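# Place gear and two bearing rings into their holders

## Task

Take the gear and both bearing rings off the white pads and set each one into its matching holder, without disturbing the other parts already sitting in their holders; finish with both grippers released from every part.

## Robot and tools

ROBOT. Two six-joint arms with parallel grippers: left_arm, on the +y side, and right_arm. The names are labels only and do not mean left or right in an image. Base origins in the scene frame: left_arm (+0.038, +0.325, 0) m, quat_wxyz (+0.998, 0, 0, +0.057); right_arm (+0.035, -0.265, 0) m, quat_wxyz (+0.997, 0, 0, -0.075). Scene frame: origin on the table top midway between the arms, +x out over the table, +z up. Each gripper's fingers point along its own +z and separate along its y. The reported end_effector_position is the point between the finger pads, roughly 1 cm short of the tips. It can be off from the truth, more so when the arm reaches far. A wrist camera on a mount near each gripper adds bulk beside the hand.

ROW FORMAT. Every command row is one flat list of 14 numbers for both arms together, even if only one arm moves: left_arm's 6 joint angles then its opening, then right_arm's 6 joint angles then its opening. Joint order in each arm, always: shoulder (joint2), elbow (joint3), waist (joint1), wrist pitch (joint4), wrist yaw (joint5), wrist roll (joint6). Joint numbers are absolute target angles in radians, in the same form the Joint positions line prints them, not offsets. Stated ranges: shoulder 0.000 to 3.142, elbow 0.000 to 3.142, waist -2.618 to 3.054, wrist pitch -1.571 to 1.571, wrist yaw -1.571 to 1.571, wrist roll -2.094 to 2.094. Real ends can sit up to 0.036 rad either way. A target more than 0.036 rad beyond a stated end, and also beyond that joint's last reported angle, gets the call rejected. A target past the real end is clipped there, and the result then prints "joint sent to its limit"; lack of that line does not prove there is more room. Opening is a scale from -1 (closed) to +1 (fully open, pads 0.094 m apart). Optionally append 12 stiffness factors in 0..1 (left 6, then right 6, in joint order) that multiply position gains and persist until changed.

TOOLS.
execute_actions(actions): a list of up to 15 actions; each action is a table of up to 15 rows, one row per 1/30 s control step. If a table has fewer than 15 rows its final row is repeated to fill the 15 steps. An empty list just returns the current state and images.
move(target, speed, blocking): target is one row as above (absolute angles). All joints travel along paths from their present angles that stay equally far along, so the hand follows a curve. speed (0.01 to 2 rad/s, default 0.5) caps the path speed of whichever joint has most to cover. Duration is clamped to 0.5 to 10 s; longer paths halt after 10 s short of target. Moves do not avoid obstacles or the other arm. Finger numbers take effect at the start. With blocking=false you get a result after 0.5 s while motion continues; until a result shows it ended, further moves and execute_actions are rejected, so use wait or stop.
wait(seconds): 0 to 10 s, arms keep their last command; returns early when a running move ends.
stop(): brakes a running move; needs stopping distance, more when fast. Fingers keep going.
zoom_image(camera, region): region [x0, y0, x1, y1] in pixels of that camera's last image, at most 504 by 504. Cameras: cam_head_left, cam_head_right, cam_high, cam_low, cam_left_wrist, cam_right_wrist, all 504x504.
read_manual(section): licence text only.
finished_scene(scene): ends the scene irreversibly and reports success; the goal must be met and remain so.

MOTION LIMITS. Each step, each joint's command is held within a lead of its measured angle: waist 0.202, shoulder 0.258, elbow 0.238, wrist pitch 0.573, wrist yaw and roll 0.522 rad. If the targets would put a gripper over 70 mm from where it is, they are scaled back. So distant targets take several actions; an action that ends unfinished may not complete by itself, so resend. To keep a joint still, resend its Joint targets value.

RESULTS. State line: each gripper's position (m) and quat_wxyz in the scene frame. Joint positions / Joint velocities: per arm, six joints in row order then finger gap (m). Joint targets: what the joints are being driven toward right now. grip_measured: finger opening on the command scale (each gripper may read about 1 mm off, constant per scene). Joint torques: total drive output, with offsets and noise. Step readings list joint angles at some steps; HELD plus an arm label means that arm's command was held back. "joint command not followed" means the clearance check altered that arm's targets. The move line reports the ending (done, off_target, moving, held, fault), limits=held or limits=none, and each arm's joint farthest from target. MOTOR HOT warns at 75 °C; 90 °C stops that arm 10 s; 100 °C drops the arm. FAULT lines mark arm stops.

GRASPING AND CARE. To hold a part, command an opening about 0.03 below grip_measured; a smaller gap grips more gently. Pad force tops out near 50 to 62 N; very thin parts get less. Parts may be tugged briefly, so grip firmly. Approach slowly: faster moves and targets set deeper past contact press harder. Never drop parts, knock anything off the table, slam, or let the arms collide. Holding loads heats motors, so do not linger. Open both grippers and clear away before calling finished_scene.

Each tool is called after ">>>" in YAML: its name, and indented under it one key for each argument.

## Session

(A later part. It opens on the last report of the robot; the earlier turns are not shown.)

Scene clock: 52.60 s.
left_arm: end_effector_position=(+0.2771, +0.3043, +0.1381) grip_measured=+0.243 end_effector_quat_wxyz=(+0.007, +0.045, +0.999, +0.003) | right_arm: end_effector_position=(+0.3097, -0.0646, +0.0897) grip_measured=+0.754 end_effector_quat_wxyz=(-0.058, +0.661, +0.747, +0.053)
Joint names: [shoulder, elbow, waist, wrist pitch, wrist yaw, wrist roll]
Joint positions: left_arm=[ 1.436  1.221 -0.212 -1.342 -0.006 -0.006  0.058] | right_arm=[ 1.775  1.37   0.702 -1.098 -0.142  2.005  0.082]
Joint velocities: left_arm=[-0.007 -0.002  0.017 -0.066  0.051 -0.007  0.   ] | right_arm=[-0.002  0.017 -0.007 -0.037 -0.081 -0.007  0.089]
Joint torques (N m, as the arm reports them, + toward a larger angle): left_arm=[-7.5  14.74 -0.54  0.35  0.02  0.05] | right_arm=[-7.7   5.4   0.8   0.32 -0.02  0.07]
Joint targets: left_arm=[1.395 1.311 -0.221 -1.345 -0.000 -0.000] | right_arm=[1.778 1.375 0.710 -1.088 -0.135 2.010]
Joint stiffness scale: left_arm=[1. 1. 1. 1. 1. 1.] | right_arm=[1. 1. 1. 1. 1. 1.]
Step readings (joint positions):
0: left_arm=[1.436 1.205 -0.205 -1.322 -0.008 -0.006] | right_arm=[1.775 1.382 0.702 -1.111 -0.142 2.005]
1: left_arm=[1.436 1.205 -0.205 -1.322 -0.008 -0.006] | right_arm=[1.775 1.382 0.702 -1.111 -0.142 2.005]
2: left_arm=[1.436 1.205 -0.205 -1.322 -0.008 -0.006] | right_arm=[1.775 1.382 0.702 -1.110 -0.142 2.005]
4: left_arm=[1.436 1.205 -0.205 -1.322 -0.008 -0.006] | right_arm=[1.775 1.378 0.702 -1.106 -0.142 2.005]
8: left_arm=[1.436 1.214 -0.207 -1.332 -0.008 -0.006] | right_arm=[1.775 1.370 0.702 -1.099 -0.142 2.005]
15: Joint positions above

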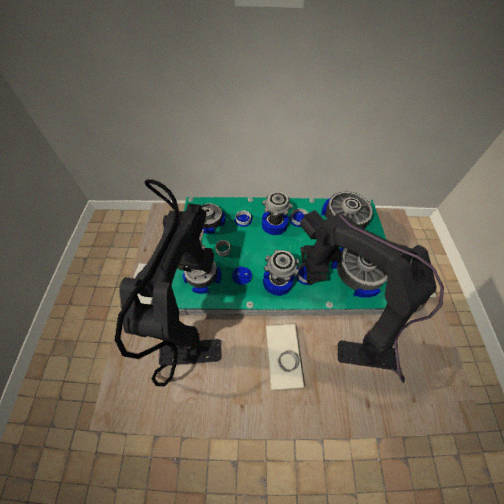

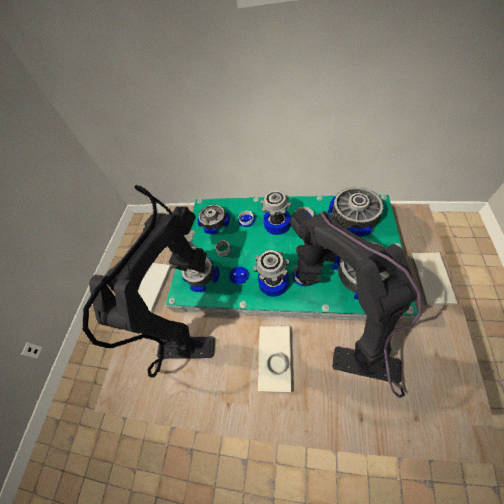

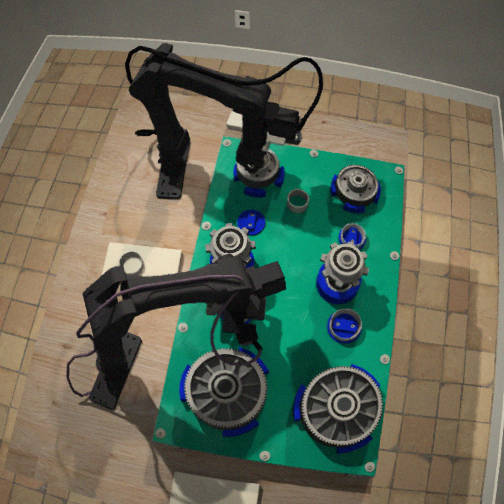

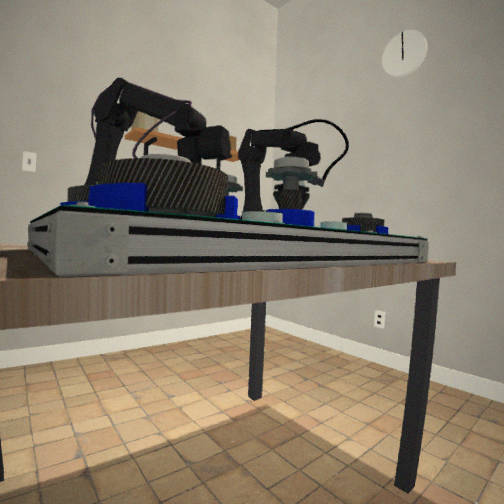

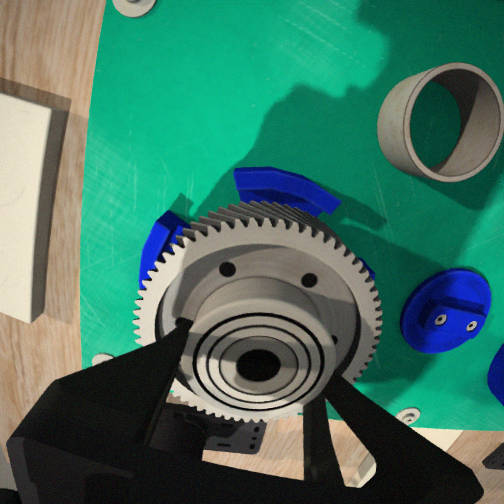

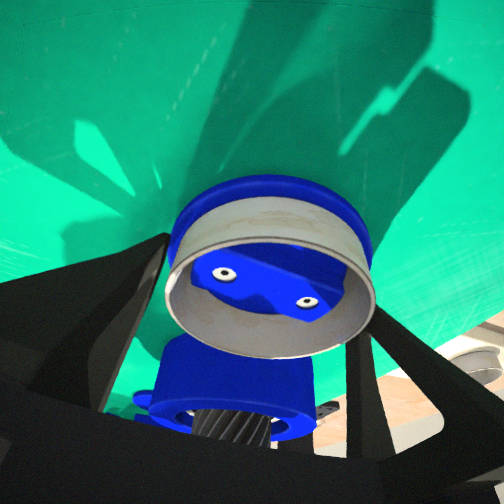

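>>> execute_actions:
  actions:
    - [[1.40,1.311,-0.221,-1.34,0,0,0.18,1.778,1.39,0.710,-1.10,-0.135,2.01,0.85],[1.403,1.311,-0.221,-1.335,0,0,0.18,1.775,1.41,0.710,-1.11,-0.135,2.01,0.85],[1.406,1.311,-0.221,-1.33,0,0,0.18,1.77,1.425,0.710,-1.125,-0.135,2.01,0.85],[1.409,1.311,-0.221,-1.325,0,0,0.18,1.765,1.44,0.710,-1.14,-0.135,2.01,0.85],[1.412,1.311,-0.221,-1.32,0,0,0.18,1.76,1.455,0.710,-1.155,-0.135,2.01,0.85],[1.415,1.311,-0.221,-1.315,0,0,0.18,1.755,1.47,0.710,-1.17,-0.135,2.01,0.85],[1.415,1.311,-0.221,-1.31,0,0,0.18,1.75,1.485,0.710,-1.185,-0.135,2.01,0.85],[1.415,1.311,-0.221,-1.305,0,0,0.18,1.745,1.50,0.710,-1.20,-0.135,2.01,0.85],[1.415,1.311,-0.221,-1.305,0,0,0.18,1.74,1.515,0.705,-1.22,-0.135,2.01,0.85],[1.415,1.311,-0.221,-1.305,0,0,0.18,1.735,1.53,0.70,-1.24,-0.135,2.01,0.85],[1.415,1.311,-0.221,-1.305,0,0,0.18,1.73,1.545,0.69,-1.26,-0.135,2.01,0.85],[1.415,1.311,-0.221,-1.305,0,0,0.18,1.72,1.56,0.68,-1.28,-0.135,2.01,0.85],[1.415,1.311,-0.221,-1.305,0,0,0.18,1.71,1.575,0.67,-1.30,-0.135,2.01,0.85],[1.415,1.311,-0.221,-1.305,0,0,0.18,1.70,1.59,0.66,-1.32,-0.135,2.01,0.85],[1.415,1.311,-0.221,-1.305,0,0,0.18,1.69,1.60,0.65,-1.34,-0.135,2.01,0.85]]

>>> zoom_image:
  camera: "cam_left_wrist"
  region: [110, 150, 410, 430]

Scene clock: 54.77 s.
left_arm: end_effector_position=(+0.2791, +0.3040, +0.1340) grip_measured=+0.243 end_effector_quat_wxyz=(+0.001, +0.045, +0.999, +0.003) | right_arm: end_effector_position=(+0.3219, -0.0646, +0.1439) grip_measured=+0.849 end_effector_quat_wxyz=(-0.049, +0.665, +0.741, +0.080)
Joint names: [shoulder, elbow, waist, wrist pitch, wrist yaw, wrist roll]
Joint positions: left_arm=[ 1.455  1.221 -0.212 -1.335 -0.006 -0.006  0.058] | right_arm=[ 1.747  1.547  0.683 -1.246 -0.142  2.005  0.087]
Joint velocities: left_arm=[-0.002 -0.007 -0.017 -0.022 -0.007 -0.081  0.   ] | right_arm=[-0.335  0.418 -0.261 -0.505 -0.066 -0.007 -0.   ]
Joint torques (N m, as the arm reports them, + toward a larger angle): left_arm=[-7.46 14.68 -0.73  0.7   0.01  0.05] | right_arm=[-11.22   7.21  -1.57   0.11  -0.04   0.03]
Joint targets: left_arm=[1.415 1.311 -0.221 -1.305 -0.000 -0.000] | right_arm=[1.690 1.600 0.650 -1.340 -0.135 2.010]
Joint stiffness scale: left_arm=[1. 1. 1. 1. 1. 1.] | right_arm=[1. 1. 1. 1. 1. 1.]
Step readings (joint positions):
0: left_arm=[1.436 1.221 -0.212 -1.345 -0.006 -0.006] | right_arm=[1.775 1.370 0.702 -1.098 -0.142 2.005]
1: left_arm=[1.436 1.221 -0.212 -1.345 -0.006 -0.006] | right_arm=[1.775 1.370 0.702 -1.098 -0.142 2.005]
2: left_arm=[1.436 1.221 -0.212 -1.345 -0.006 -0.006] | right_arm=[1.775 1.371 0.702 -1.098 -0.142 2.005]
4: left_arm=[1.439 1.221 -0.212 -1.345 -0.006 -0.006] | right_arm=[1.775 1.384 0.702 -1.107 -0.142 2.005]
8: left_arm=[1.452 1.221 -0.212 -1.343 -0.006 -0.006] | right_arm=[1.775 1.443 0.702 -1.147 -0.142 2.005]
15: Joint positions above

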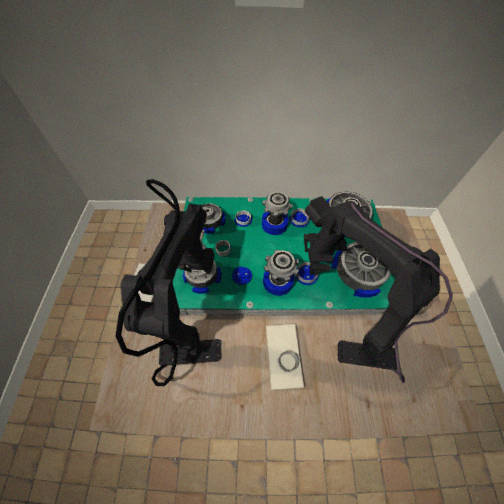

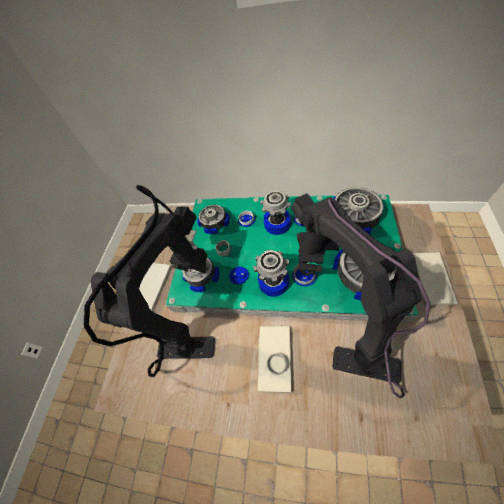

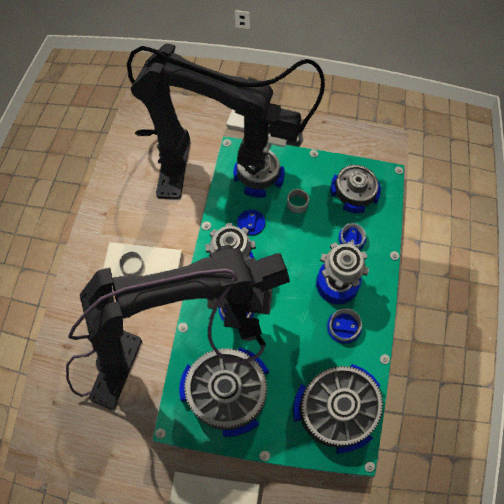

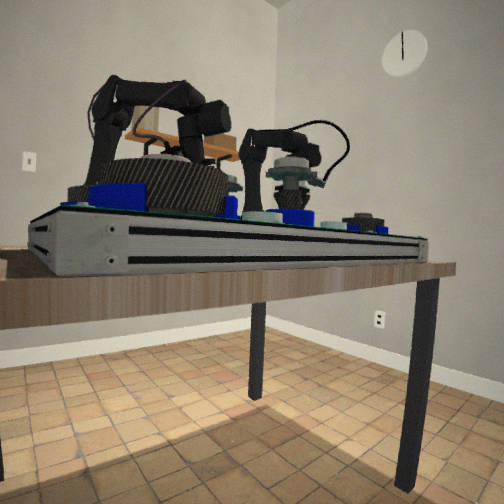

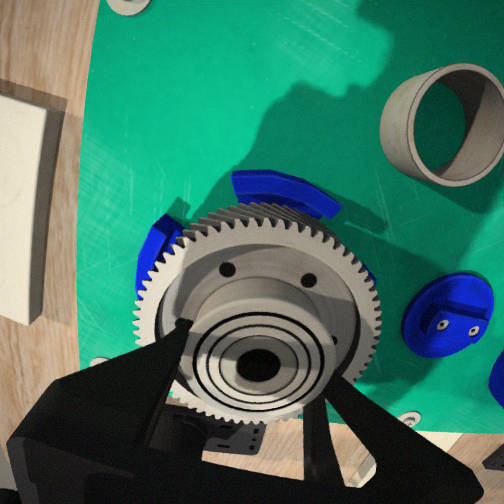

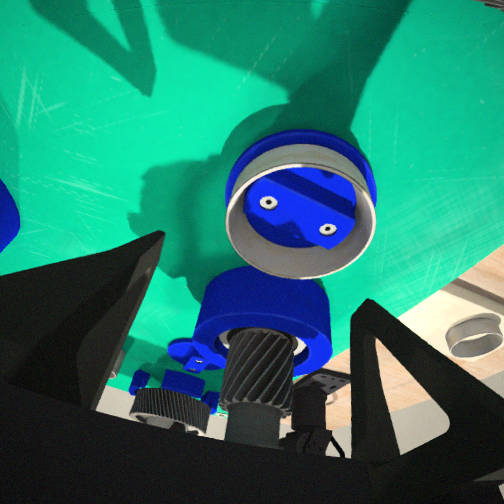

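Region (110, 150, 410, 430) of cam_left_wrist's 504x504 image, scaled by 1.680, with more detail than that image has; it fills the top 470 rows of this view, and the rest is white.

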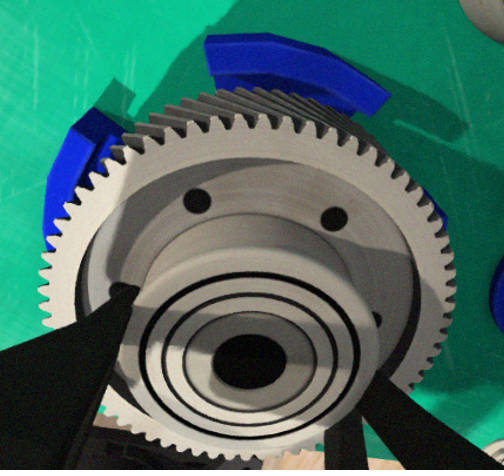

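>>> execute_actions:
  actions:
    - [[1.40,1.295,-0.221,-1.305,0,0,0.18,1.68,1.61,0.62,-1.36,-0.135,2.01,0.85],[1.40,1.28,-0.221,-1.305,0,0,0.18,1.67,1.62,0.59,-1.38,-0.135,2.01,0.85],[1.40,1.268,-0.221,-1.305,0,0,0.18,1.66,1.63,0.56,-1.40,-0.135,2.01,0.85],[1.40,1.262,-0.221,-1.305,0,0,0.18,1.65,1.64,0.53,-1.42,-0.135,2.01,0.85],[1.40,1.259,-0.221,-1.302,0,0,0.18,1.64,1.65,0.50,-1.44,-0.135,2.01,0.85],[1.40,1.256,-0.221,-1.299,0,0,0.18,1.63,1.655,0.46,-1.46,-0.135,2.01,0.85],[1.40,1.253,-0.221,-1.296,0,0,0.18,1.62,1.66,0.42,-1.48,-0.135,2.01,0.85],[1.40,1.250,-0.221,-1.293,0,0,0.18,1.61,1.66,0.38,-1.48,-0.135,2.01,0.85],[1.40,1.247,-0.221,-1.290,0,0,0.18,1.60,1.66,0.34,-1.48,-0.135,2.01,0.85],[1.40,1.244,-0.221,-1.287,0,0,0.18,1.60,1.66,0.30,-1.48,-0.135,2.01,0.85],[1.40,1.241,-0.221,-1.284,0,0,0.18,1.60,1.66,0.26,-1.48,-0.135,2.01,0.85],[1.40,1.238,-0.221,-1.281,0,0,0.18,1.60,1.66,0.22,-1.48,-0.135,2.01,0.85],[1.40,1.235,-0.221,-1.278,0,0,0.18,1.60,1.66,0.18,-1.48,-0.135,2.01,0.85],[1.40,1.232,-0.221,-1.275,0,0,0.18,1.60,1.66,0.14,-1.48,-0.135,2.01,0.85],[1.40,1.232,-0.221,-1.275,0,0,0.18,1.60,1.66,0.10,-1.48,-0.135,2.01,0.85]]
    - [[1.40,1.232,-0.221,-1.275,0,0,0.18,1.60,1.66,0.07,-1.48,-0.135,2.01,0.85],[1.40,1.232,-0.221,-1.275,0,0,0.18,1.60,1.66,0.04,-1.48,-0.135,2.01,0.85],[1.40,1.232,-0.221,-1.275,0,0,0.18,1.60,1.66,0.01,-1.48,-0.135,2.01,0.85],[1.40,1.232,-0.221,-1.275,0,0,0.18,1.60,1.66,-0.02,-1.48,-0.135,2.01,0.85],[1.40,1.232,-0.221,-1.275,0,0,0.18,1.60,1.66,-0.05,-1.48,-0.135,2.01,0.85],[1.40,1.232,-0.221,-1.275,0,0,0.18,1.60,1.66,-0.08,-1.48,-0.135,2.01,0.85],[1.40,1.232,-0.221,-1.275,0,0,0.18,1.60,1.66,-0.10,-1.48,-0.135,2.01,0.85]]

Scene clock: 57.23 s.
left_arm: end_effector_position=(+0.2821, +0.3037, +0.1325) grip_measured=+0.243 end_effector_quat_wxyz=(+0.007, +0.045, +0.999, +0.002) | right_arm: end_effector_position=(+0.3392, -0.3177, +0.2028) grip_measured=+0.849 end_effector_quat_wxyz=(-0.011, +0.899, +0.429, +0.093)
Joint names: [shoulder, elbow, waist, wrist pitch, wrist yaw, wrist roll]
Joint positions: left_arm=[ 1.455  1.215 -0.212 -1.317 -0.005 -0.006  0.058] | right_arm=[ 1.618  1.639 -0.105 -1.462 -0.136  2.005  0.087]
Joint velocities: left_arm=[-0.007  0.017  0.007  0.066  0.066 -0.007 -0.001] | right_arm=[-0.007 -0.022  0.007 -0.095  0.037  0.037 -0.001]
Joint torques (N m, as the arm reports them, + toward a larger angle): left_arm=[-8.57  8.06 -0.65  0.88  0.01  0.04] | right_arm=[-8.01  6.53  0.34  0.17 -0.09  0.04]
Joint targets: left_arm=[1.400 1.232 -0.221 -1.275 0.000 0.000] | right_arm=[1.600 1.660 -0.100 -1.480 -0.135 2.010]
Joint stiffness scale: left_arm=[1. 1. 1. 1. 1. 1.] | right_arm=[1. 1. 1. 1. 1. 1.]
Step readings (joint positions; steps 1 to 15: 1st action; 16 to 30: 2nd action):
0: left_arm=[1.455 1.221 -0.212 -1.335 -0.006 -0.006] | right_arm=[1.704 1.581 0.653 -1.323 -0.142 2.005]
1: left_arm=[1.455 1.221 -0.212 -1.335 -0.006 -0.006] | right_arm=[1.704 1.581 0.651 -1.325 -0.142 2.005]
2: left_arm=[1.455 1.221 -0.212 -1.335 -0.006 -0.006] | right_arm=[1.704 1.582 0.644 -1.331 -0.143 2.005]
4: left_arm=[1.455 1.221 -0.212 -1.335 -0.006 -0.006] | right_arm=[1.702 1.592 0.606 -1.351 -0.144 2.005]
8: left_arm=[1.455 1.221 -0.212 -1.334 -0.006 -0.006] | right_arm=[1.670 1.621 0.462 -1.401 -0.144 2.005]
15: left_arm=[1.455 1.215 -0.212 -1.319 -0.005 -0.006] | right_arm=[1.618 1.639 0.171 -1.447 -0.141 2.005]
16: left_arm=[1.455 1.215 -0.212 -1.317 -0.005 -0.006] | right_arm=[1.618 1.639 0.133 -1.449 -0.141 2.005]
17: left_arm=[1.455 1.215 -0.212 -1.317 -0.005 -0.006] | right_arm=[1.618 1.639 0.097 -1.450 -0.140 2.005]
19: left_arm=[1.455 1.215 -0.212 -1.317 -0.005 -0.006] | right_arm=[1.618 1.639 0.033 -1.453 -0.140 2.005]
23: left_arm=[1.455 1.215 -0.212 -1.317 -0.005 -0.006] | right_arm=[1.618 1.639 -0.077 -1.457 -0.139 2.005]
30: Joint positions above

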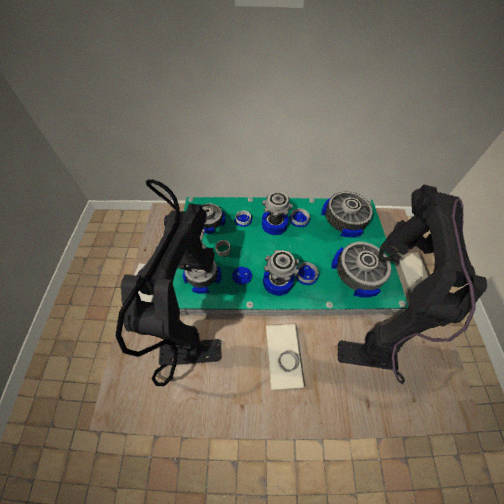

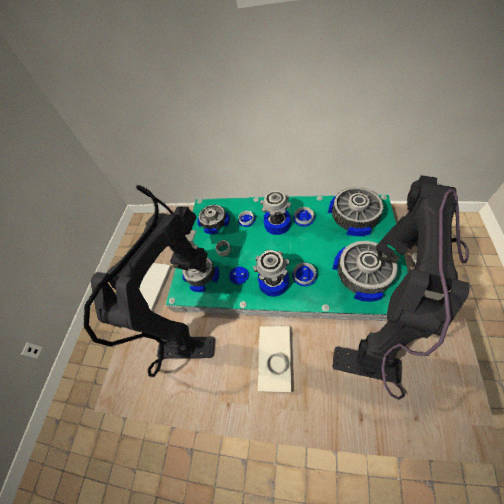

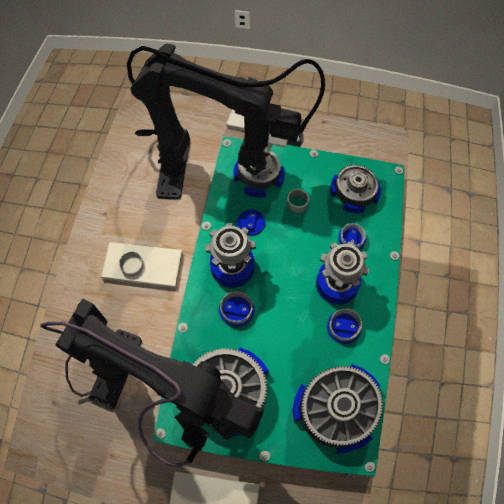

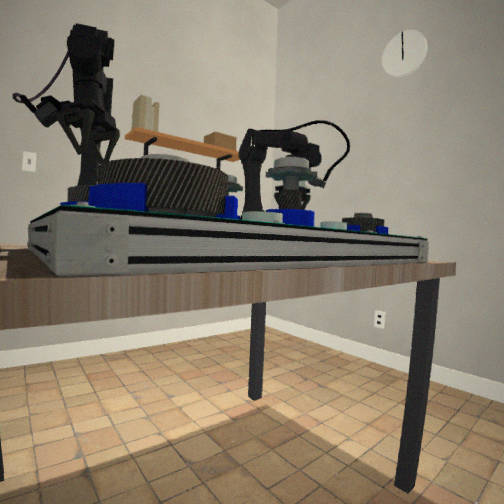

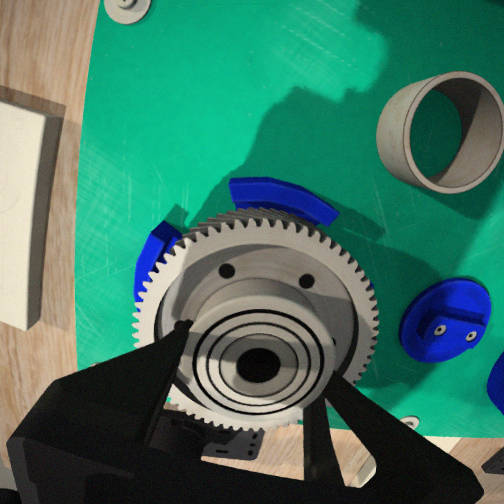

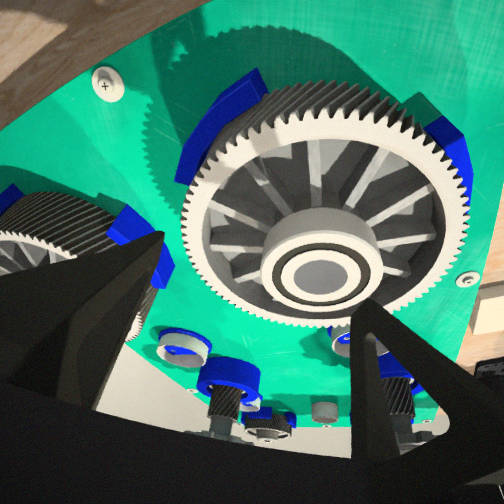

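>>> zoom_image:
  camera: "cam_high"
  region: [210, 120, 310, 220]

>>> zoom_image:
  camera: "cam_low"
  region: [220, 150, 400, 250]

Region (210, 120, 310, 220) of cam_high's 504x504 image, scaled by 5.040, with more detail than that image has.

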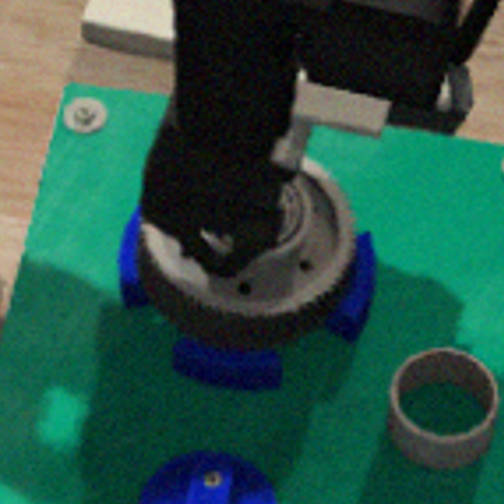

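Region (220, 150, 400, 250) of cam_low's 504x504 image, scaled by 2.800, with more detail than that image has.

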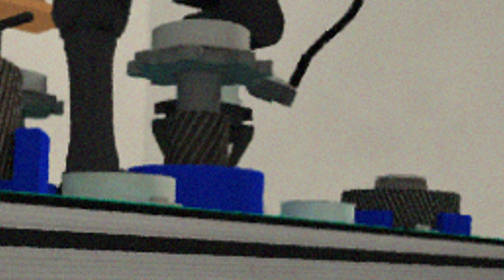

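>>> execute_actions:
  actions:
    - [[1.40,1.245,-0.221,-1.29,0,0,0.18,1.60,1.66,-0.10,-1.48,-0.135,2.01,0.85],[1.40,1.25,-0.221,-1.305,0,0,0.18,1.60,1.66,-0.10,-1.48,-0.135,2.01,0.85],[1.40,1.25,-0.221,-1.315,0,0,0.18,1.60,1.66,-0.10,-1.48,-0.135,2.01,0.85],[1.40,1.25,-0.221,-1.322,0,0,0.18,1.60,1.66,-0.10,-1.48,-0.135,2.01,0.85],[1.40,1.25,-0.221,-1.327,0,0,0.18,1.60,1.66,-0.10,-1.48,-0.135,2.01,0.85],[1.40,1.25,-0.221,-1.332,0,0,0.18,1.60,1.66,-0.10,-1.48,-0.135,2.01,0.85],[1.40,1.25,-0.221,-1.337,0,0,0.18,1.60,1.66,-0.10,-1.48,-0.135,2.01,0.85],[1.40,1.25,-0.221,-1.342,0,0,0.18,1.60,1.66,-0.10,-1.48,-0.135,2.01,0.85]]

>>> zoom_image:
  camera: "cam_left_wrist"
  region: [110, 150, 410, 430]

Scene clock: 58.73 s.
left_arm: end_effector_position=(+0.2804, +0.3038, +0.1325) grip_measured=+0.243 end_effector_quat_wxyz=(+0.004, +0.045, +0.999, +0.002) | right_arm: end_effector_position=(+0.3389, -0.3176, +0.2027) grip_measured=+0.849 end_effector_quat_wxyz=(-0.011, +0.899, +0.429, +0.093)
Joint names: [shoulder, elbow, waist, wrist pitch, wrist yaw, wrist roll]
Joint positions: left_arm=[ 1.455  1.215 -0.212 -1.324 -0.005 -0.006  0.058] | right_arm=[ 1.618  1.639 -0.105 -1.463 -0.136  2.005  0.087]
Joint velocities: left_arm=[-0.017  0.012 -0.012 -0.007 -0.022 -0.022 -0.   ] | right_arm=[-0.007 -0.002 -0.017 -0.007  0.037 -0.095 -0.001]
Joint torques (N m, as the arm reports them, + toward a larger angle): left_arm=[-8.6   9.66 -0.7   0.16  0.01  0.04] | right_arm=[-7.95  6.45  0.42  0.15 -0.08  0.03]
Joint targets: left_arm=[1.400 1.250 -0.221 -1.342 -0.000 0.000] | right_arm=[1.600 1.660 -0.100 -1.480 -0.135 2.010]
Joint stiffness scale: left_arm=[1. 1. 1. 1. 1. 1.] | right_arm=[1. 1. 1. 1. 1. 1.]
Step readings (joint positions):
0: left_arm=[1.455 1.215 -0.212 -1.317 -0.005 -0.006] | right_arm=[1.618 1.639 -0.105 -1.463 -0.136 2.005]
1: left_arm=[1.455 1.215 -0.212 -1.317 -0.005 -0.006] | right_arm=[1.618 1.639 -0.105 -1.463 -0.136 2.005]
2: left_arm=[1.455 1.215 -0.212 -1.317 -0.005 -0.006] | right_arm=[1.618 1.639 -0.105 -1.463 -0.136 2.005]
4: left_arm=[1.455 1.215 -0.212 -1.318 -0.005 -0.006] | right_arm=[1.618 1.639 -0.105 -1.463 -0.136 2.005]
8: left_arm=[1.455 1.215 -0.212 -1.323 -0.005 -0.006] | right_arm=[1.618 1.639 -0.105 -1.463 -0.136 2.005]
15: Joint positions above

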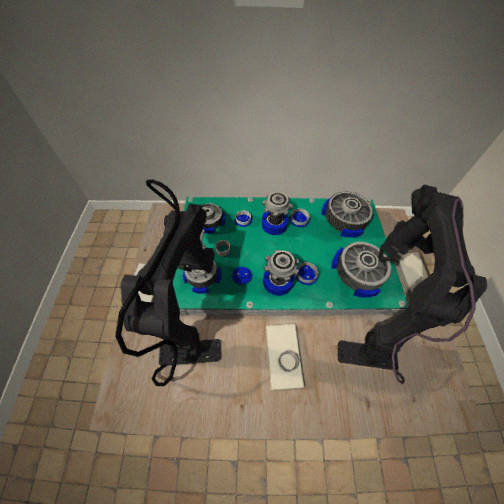

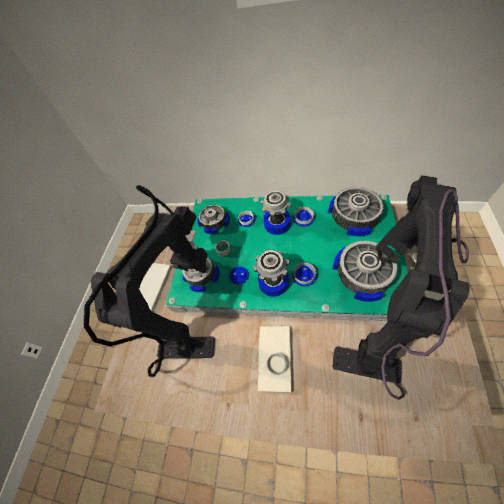

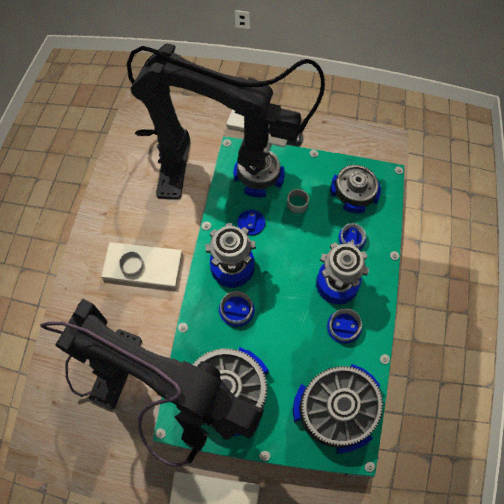

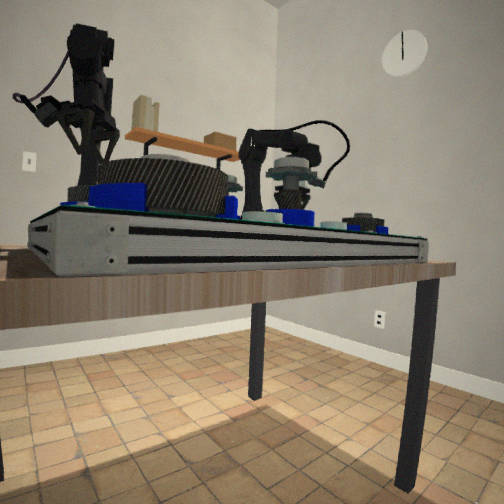

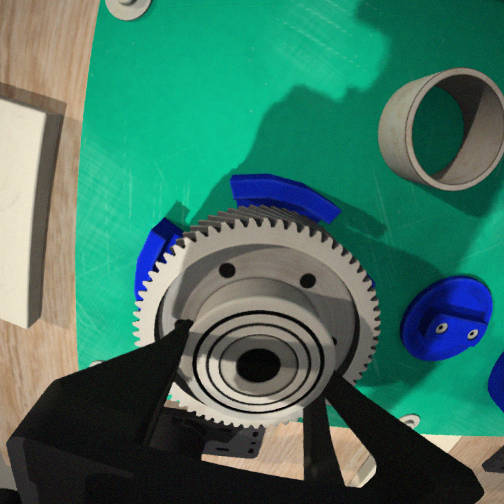

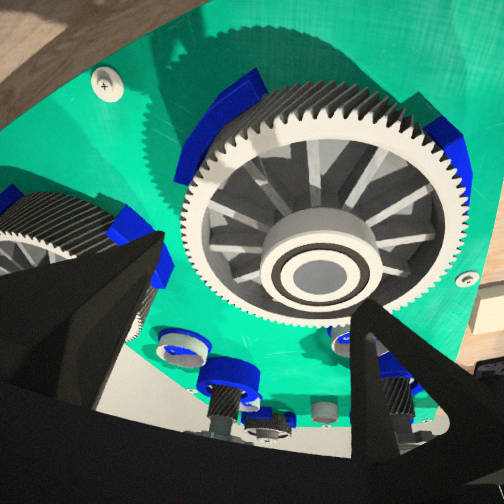

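Region (110, 150, 410, 430) of cam_left_wrist's 504x504 image, scaled by 1.680, with more detail than that image has; it fills the top 470 rows of this view, and the rest is white.

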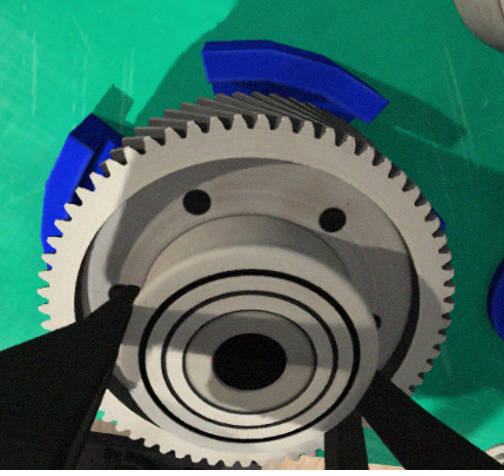

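>>> execute_actions:
  actions:
    - [[1.40,1.247,-0.221,-1.335,0,0,0.18,1.60,1.66,-0.10,-1.48,-0.135,2.01,0.85],[1.40,1.244,-0.221,-1.325,0,0,0.18,1.60,1.66,-0.10,-1.48,-0.135,2.01,0.85],[1.40,1.241,-0.221,-1.318,0,0,0.18,1.60,1.66,-0.10,-1.48,-0.135,2.01,0.85],[1.40,1.238,-0.221,-1.312,0,0,0.18,1.60,1.66,-0.10,-1.48,-0.135,2.01,0.85],[1.40,1.235,-0.221,-1.308,0,0,0.18,1.60,1.66,-0.10,-1.48,-0.135,2.01,0.85],[1.40,1.232,-0.221,-1.305,0,0,0.18,1.60,1.66,-0.10,-1.48,-0.135,2.01,0.85],[1.40,1.23,-0.221,-1.302,0,0,0.18,1.60,1.66,-0.10,-1.48,-0.135,2.01,0.85]]

Scene clock: 59.67 s.
left_arm: end_effector_position=(+0.2809, +0.3038, +0.1325) grip_measured=+0.243 end_effector_quat_wxyz=(+0.005, +0.045, +0.999, +0.002) | right_arm: end_effector_position=(+0.3389, -0.3176, +0.2027) grip_measured=+0.849 end_effector_quat_wxyz=(-0.011, +0.899, +0.429, +0.093)
Joint names: [shoulder, elbow, waist, wrist pitch, wrist yaw, wrist roll]
Joint positions: left_arm=[ 1.455  1.215 -0.212 -1.322 -0.005 -0.006  0.058] | right_arm=[ 1.618  1.639 -0.105 -1.463 -0.136  2.005  0.087]
Joint velocities: left_arm=[ 0.012 -0.012 -0.012 -0.007  0.022 -0.022 -0.001] | right_arm=[ 0.002 -0.007 -0.012 -0.081  0.007 -0.022 -0.   ]
Joint torques (N m, as the arm reports them, + toward a larger angle): left_arm=[-8.63  7.95 -0.76  0.63  0.03  0.03] | right_arm=[-7.94  6.48  0.39  0.15 -0.09  0.04]
Joint targets: left_arm=[1.400 1.230 -0.221 -1.302 0.000 -0.000] | right_arm=[1.600 1.660 -0.100 -1.480 -0.135 2.010]
Joint stiffness scale: left_arm=[1. 1. 1. 1. 1. 1.] | right_arm=[1. 1. 1. 1. 1. 1.]
Step readings (joint positions):
0: left_arm=[1.455 1.215 -0.212 -1.324 -0.005 -0.006] | right_arm=[1.618 1.639 -0.105 -1.463 -0.136 2.005]
1: left_arm=[1.455 1.215 -0.212 -1.324 -0.005 -0.006] | right_arm=[1.618 1.639 -0.105 -1.463 -0.136 2.005]
2: left_arm=[1.455 1.215 -0.212 -1.324 -0.005 -0.006] | right_arm=[1.618 1.639 -0.105 -1.463 -0.136 2.005]
4: left_arm=[1.455 1.215 -0.212 -1.324 -0.005 -0.006] | right_arm=[1.618 1.639 -0.105 -1.463 -0.136 2.005]
8: left_arm=[1.455 1.215 -0.212 -1.322 -0.005 -0.006] | right_arm=[1.618 1.639 -0.105 -1.463 -0.136 2.005]
15: Joint positions above

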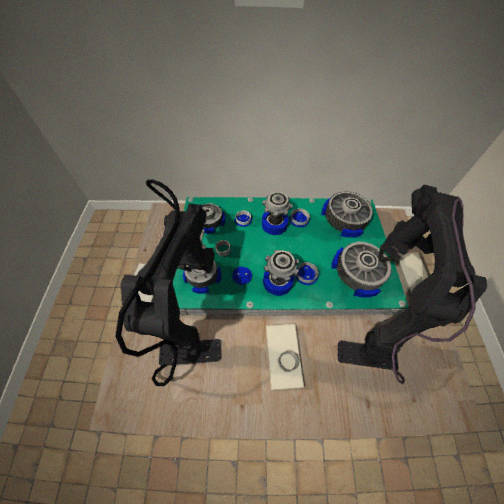

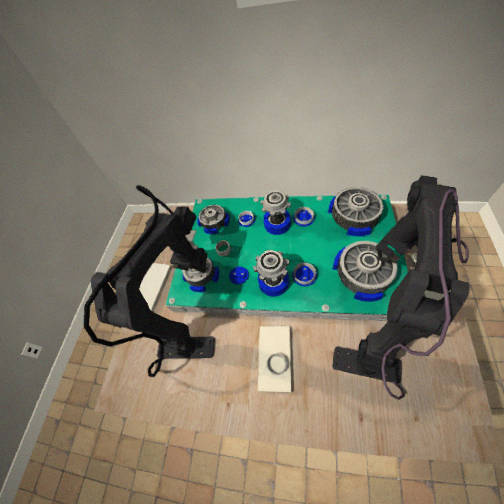

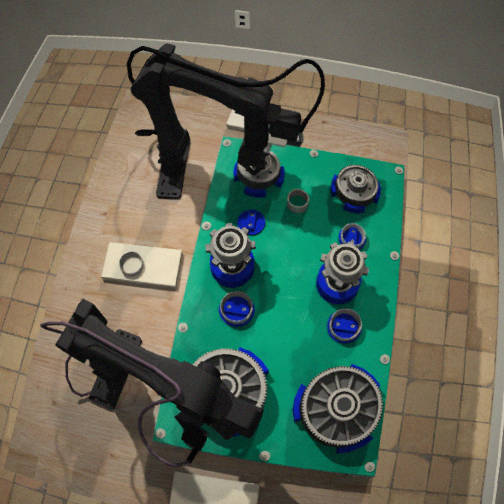

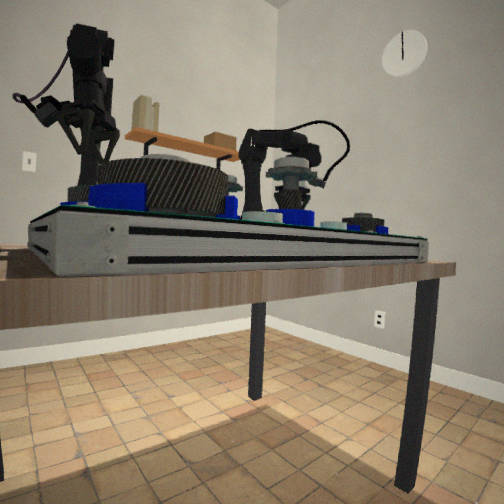

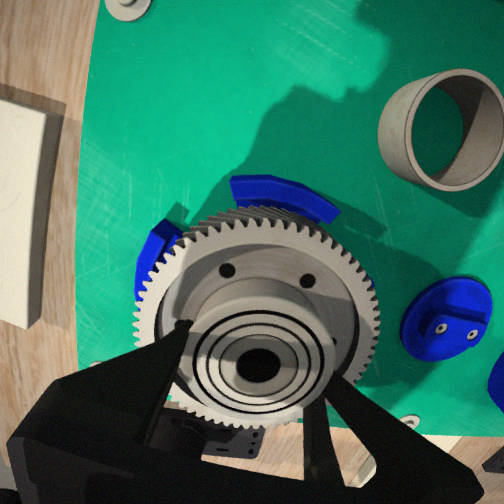

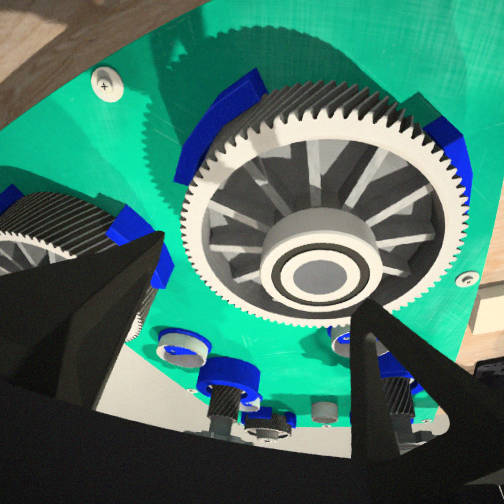

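>>> zoom_image:
  camera: "cam_head_right"
  region: [165, 240, 235, 310]

>>> zoom_image:
  camera: "cam_high"
  region: [225, 140, 295, 210]

>>> zoom_image:
  camera: "cam_right_wrist"
  region: [220, 380, 320, 460]

Region (165, 240, 235, 310) of cam_head_right's 504x504 image, scaled by 7.200, with more detail than that image has.

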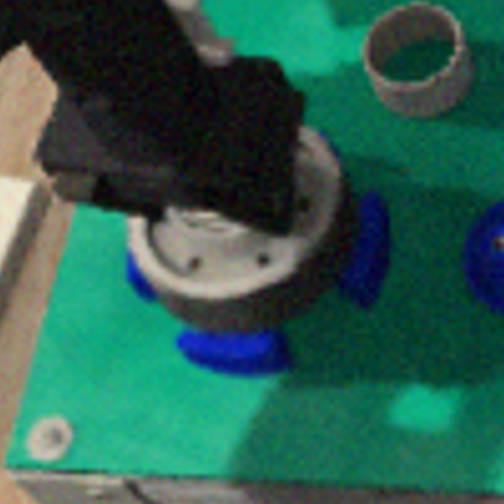

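Region (225, 140, 295, 210) of cam_high's 504x504 image, scaled by 7.200, with more detail than that image has.

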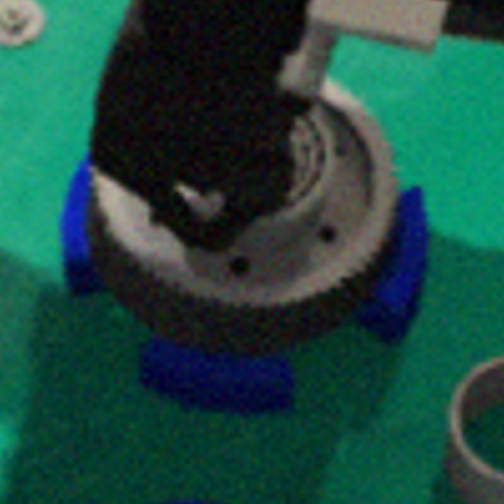

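Region (220, 380, 320, 460) of cam_right_wrist's 504x504 image, scaled by 5.040, with more detail than that image has; it fills the top 403 rows of this view, and the rest is white.

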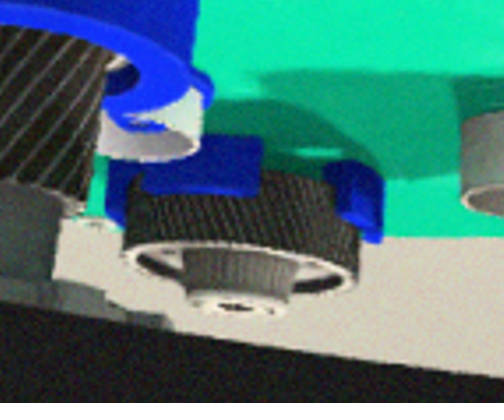

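>>> execute_actions:
  actions:
    - [[1.40,1.25,-0.221,-1.31,0,0,0.18,1.60,1.66,-0.10,-1.48,-0.135,2.01,0.85],[1.40,1.27,-0.218,-1.31,0,0,0.18,1.60,1.66,-0.10,-1.48,-0.135,2.01,0.85],[1.40,1.285,-0.215,-1.315,0,0,0.18,1.60,1.66,-0.10,-1.48,-0.135,2.01,0.85],[1.40,1.295,-0.212,-1.32,0,0,0.18,1.60,1.66,-0.10,-1.48,-0.135,2.01,0.85],[1.40,1.30,-0.209,-1.325,0,0,0.18,1.60,1.66,-0.10,-1.48,-0.135,2.01,0.85],[1.40,1.30,-0.206,-1.33,0,0,0.18,1.60,1.66,-0.10,-1.48,-0.135,2.01,0.85],[1.40,1.30,-0.203,-1.33,0,0,0.18,1.60,1.66,-0.10,-1.48,-0.135,2.01,0.85],[1.40,1.30,-0.200,-1.33,0,0,0.18,1.60,1.66,-0.10,-1.48,-0.135,2.01,0.85],[1.40,1.30,-0.198,-1.33,0,0,0.18,1.60,1.66,-0.10,-1.48,-0.135,2.01,0.85]]

>>> zoom_image:
  camera: "cam_left_wrist"
  region: [110, 150, 410, 430]

>>> zoom_image:
  camera: "cam_high"
  region: [225, 140, 295, 210]

Scene clock: 61.63 s.
left_arm: end_effector_position=(+0.2799, +0.3041, +0.1336) grip_measured=+0.243 end_effector_quat_wxyz=(+0.003, +0.043, +0.999, -0.000) | right_arm: end_effector_position=(+0.3389, -0.3176, +0.2027) grip_measured=+0.849 end_effector_quat_wxyz=(-0.011, +0.899, +0.429, +0.093)
Joint names: [shoulder, elbow, waist, wrist pitch, wrist yaw, wrist roll]
Joint positions: left_arm=[ 1.455  1.219 -0.207 -1.33  -0.    -0.006  0.058] | right_arm=[ 1.618  1.639 -0.105 -1.463 -0.136  2.005  0.087]
Joint velocities: left_arm=[-0.002  0.002 -0.002 -0.037 -0.11  -0.037 -0.001] | right_arm=[-0.002  0.012 -0.007 -0.007 -0.037 -0.037 -0.001]
Joint torques (N m, as the arm reports them, + toward a larger angle): left_arm=[-8.53 13.82  0.74  0.35 -0.03  0.03] | right_arm=[-7.96  6.48  0.42  0.16 -0.08  0.04]
Joint targets: left_arm=[1.400 1.300 -0.198 -1.330 0.000 -0.000] | right_arm=[1.600 1.660 -0.100 -1.480 -0.135 2.010]
Joint stiffness scale: left_arm=[1. 1. 1. 1. 1. 1.] | right_arm=[1. 1. 1. 1. 1. 1.]
Step readings (joint positions):
0: left_arm=[1.455 1.215 -0.212 -1.322 -0.005 -0.006] | right_arm=[1.618 1.639 -0.105 -1.463 -0.136 2.005]
1: left_arm=[1.455 1.215 -0.212 -1.322 -0.005 -0.006] | right_arm=[1.618 1.639 -0.105 -1.463 -0.136 2.005]
2: left_arm=[1.455 1.215 -0.212 -1.322 -0.005 -0.006] | right_arm=[1.618 1.639 -0.105 -1.463 -0.136 2.005]
4: left_arm=[1.455 1.217 -0.212 -1.323 -0.005 -0.006] | right_arm=[1.618 1.639 -0.105 -1.463 -0.136 2.005]
8: left_arm=[1.455 1.219 -0.211 -1.329 -0.004 -0.006] | right_arm=[1.618 1.639 -0.105 -1.463 -0.136 2.005]
15: Joint positions above

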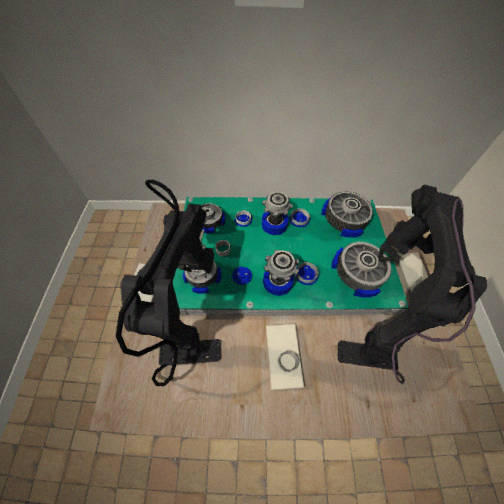

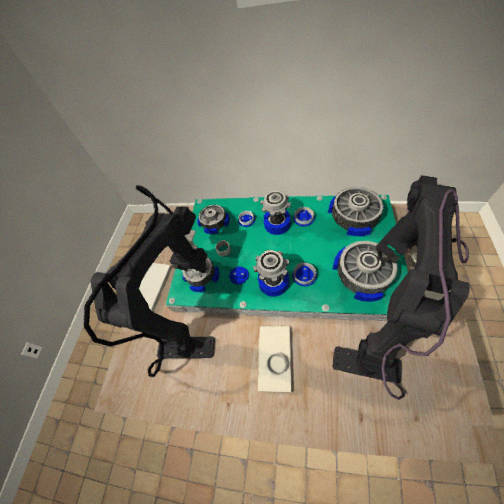

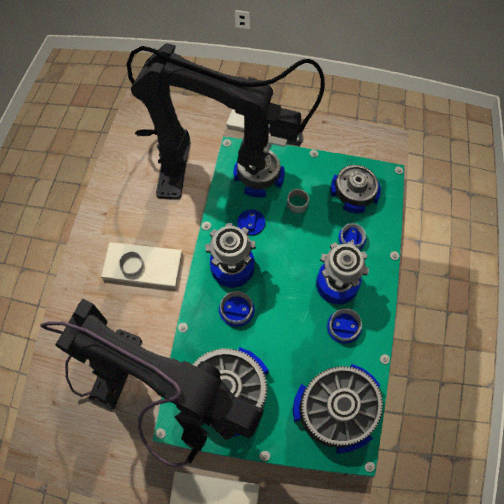

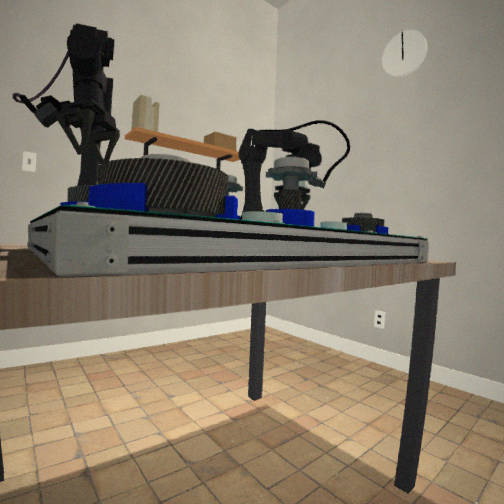

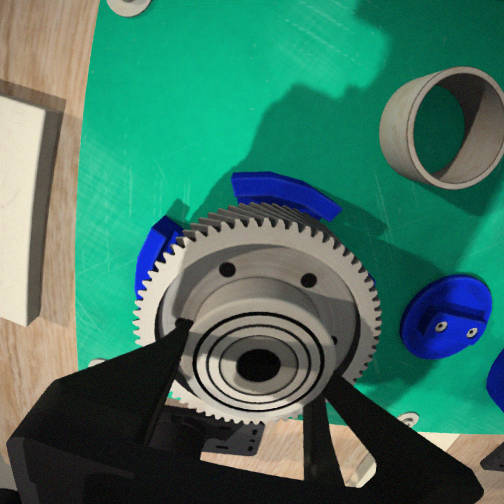

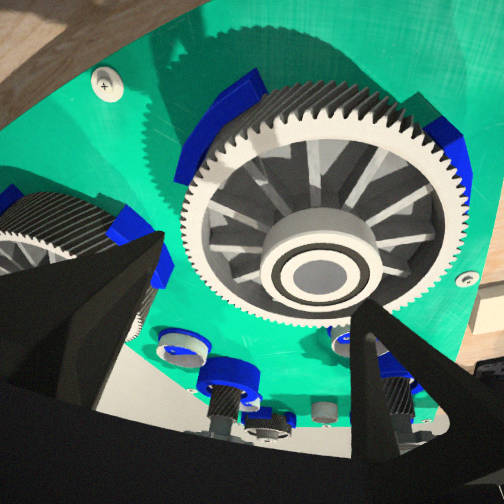

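Region (110, 150, 410, 430) of cam_left_wrist's 504x504 image, scaled by 1.680, with more detail than that image has; it fills the top 470 rows of this view, and the rest is white.

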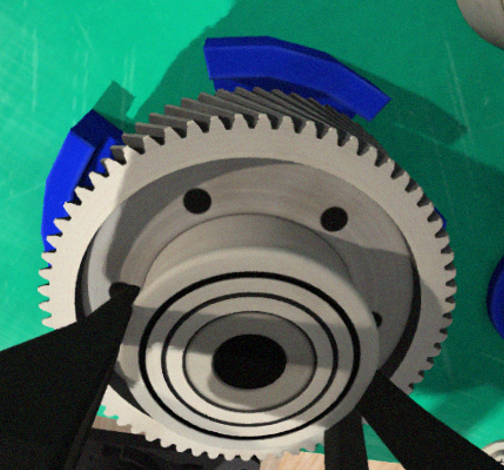

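Region (225, 140, 295, 210) of cam_high's 504x504 image, scaled by 7.200, with more detail than that image has.

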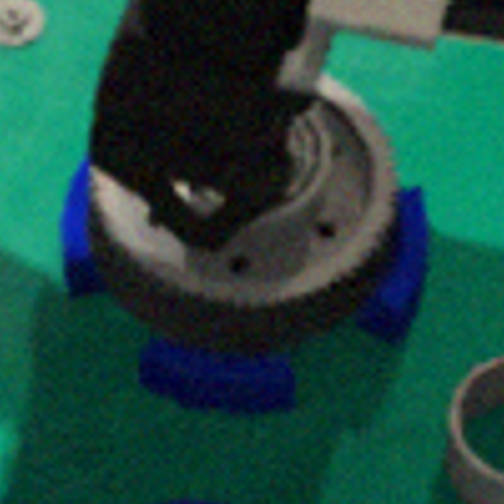

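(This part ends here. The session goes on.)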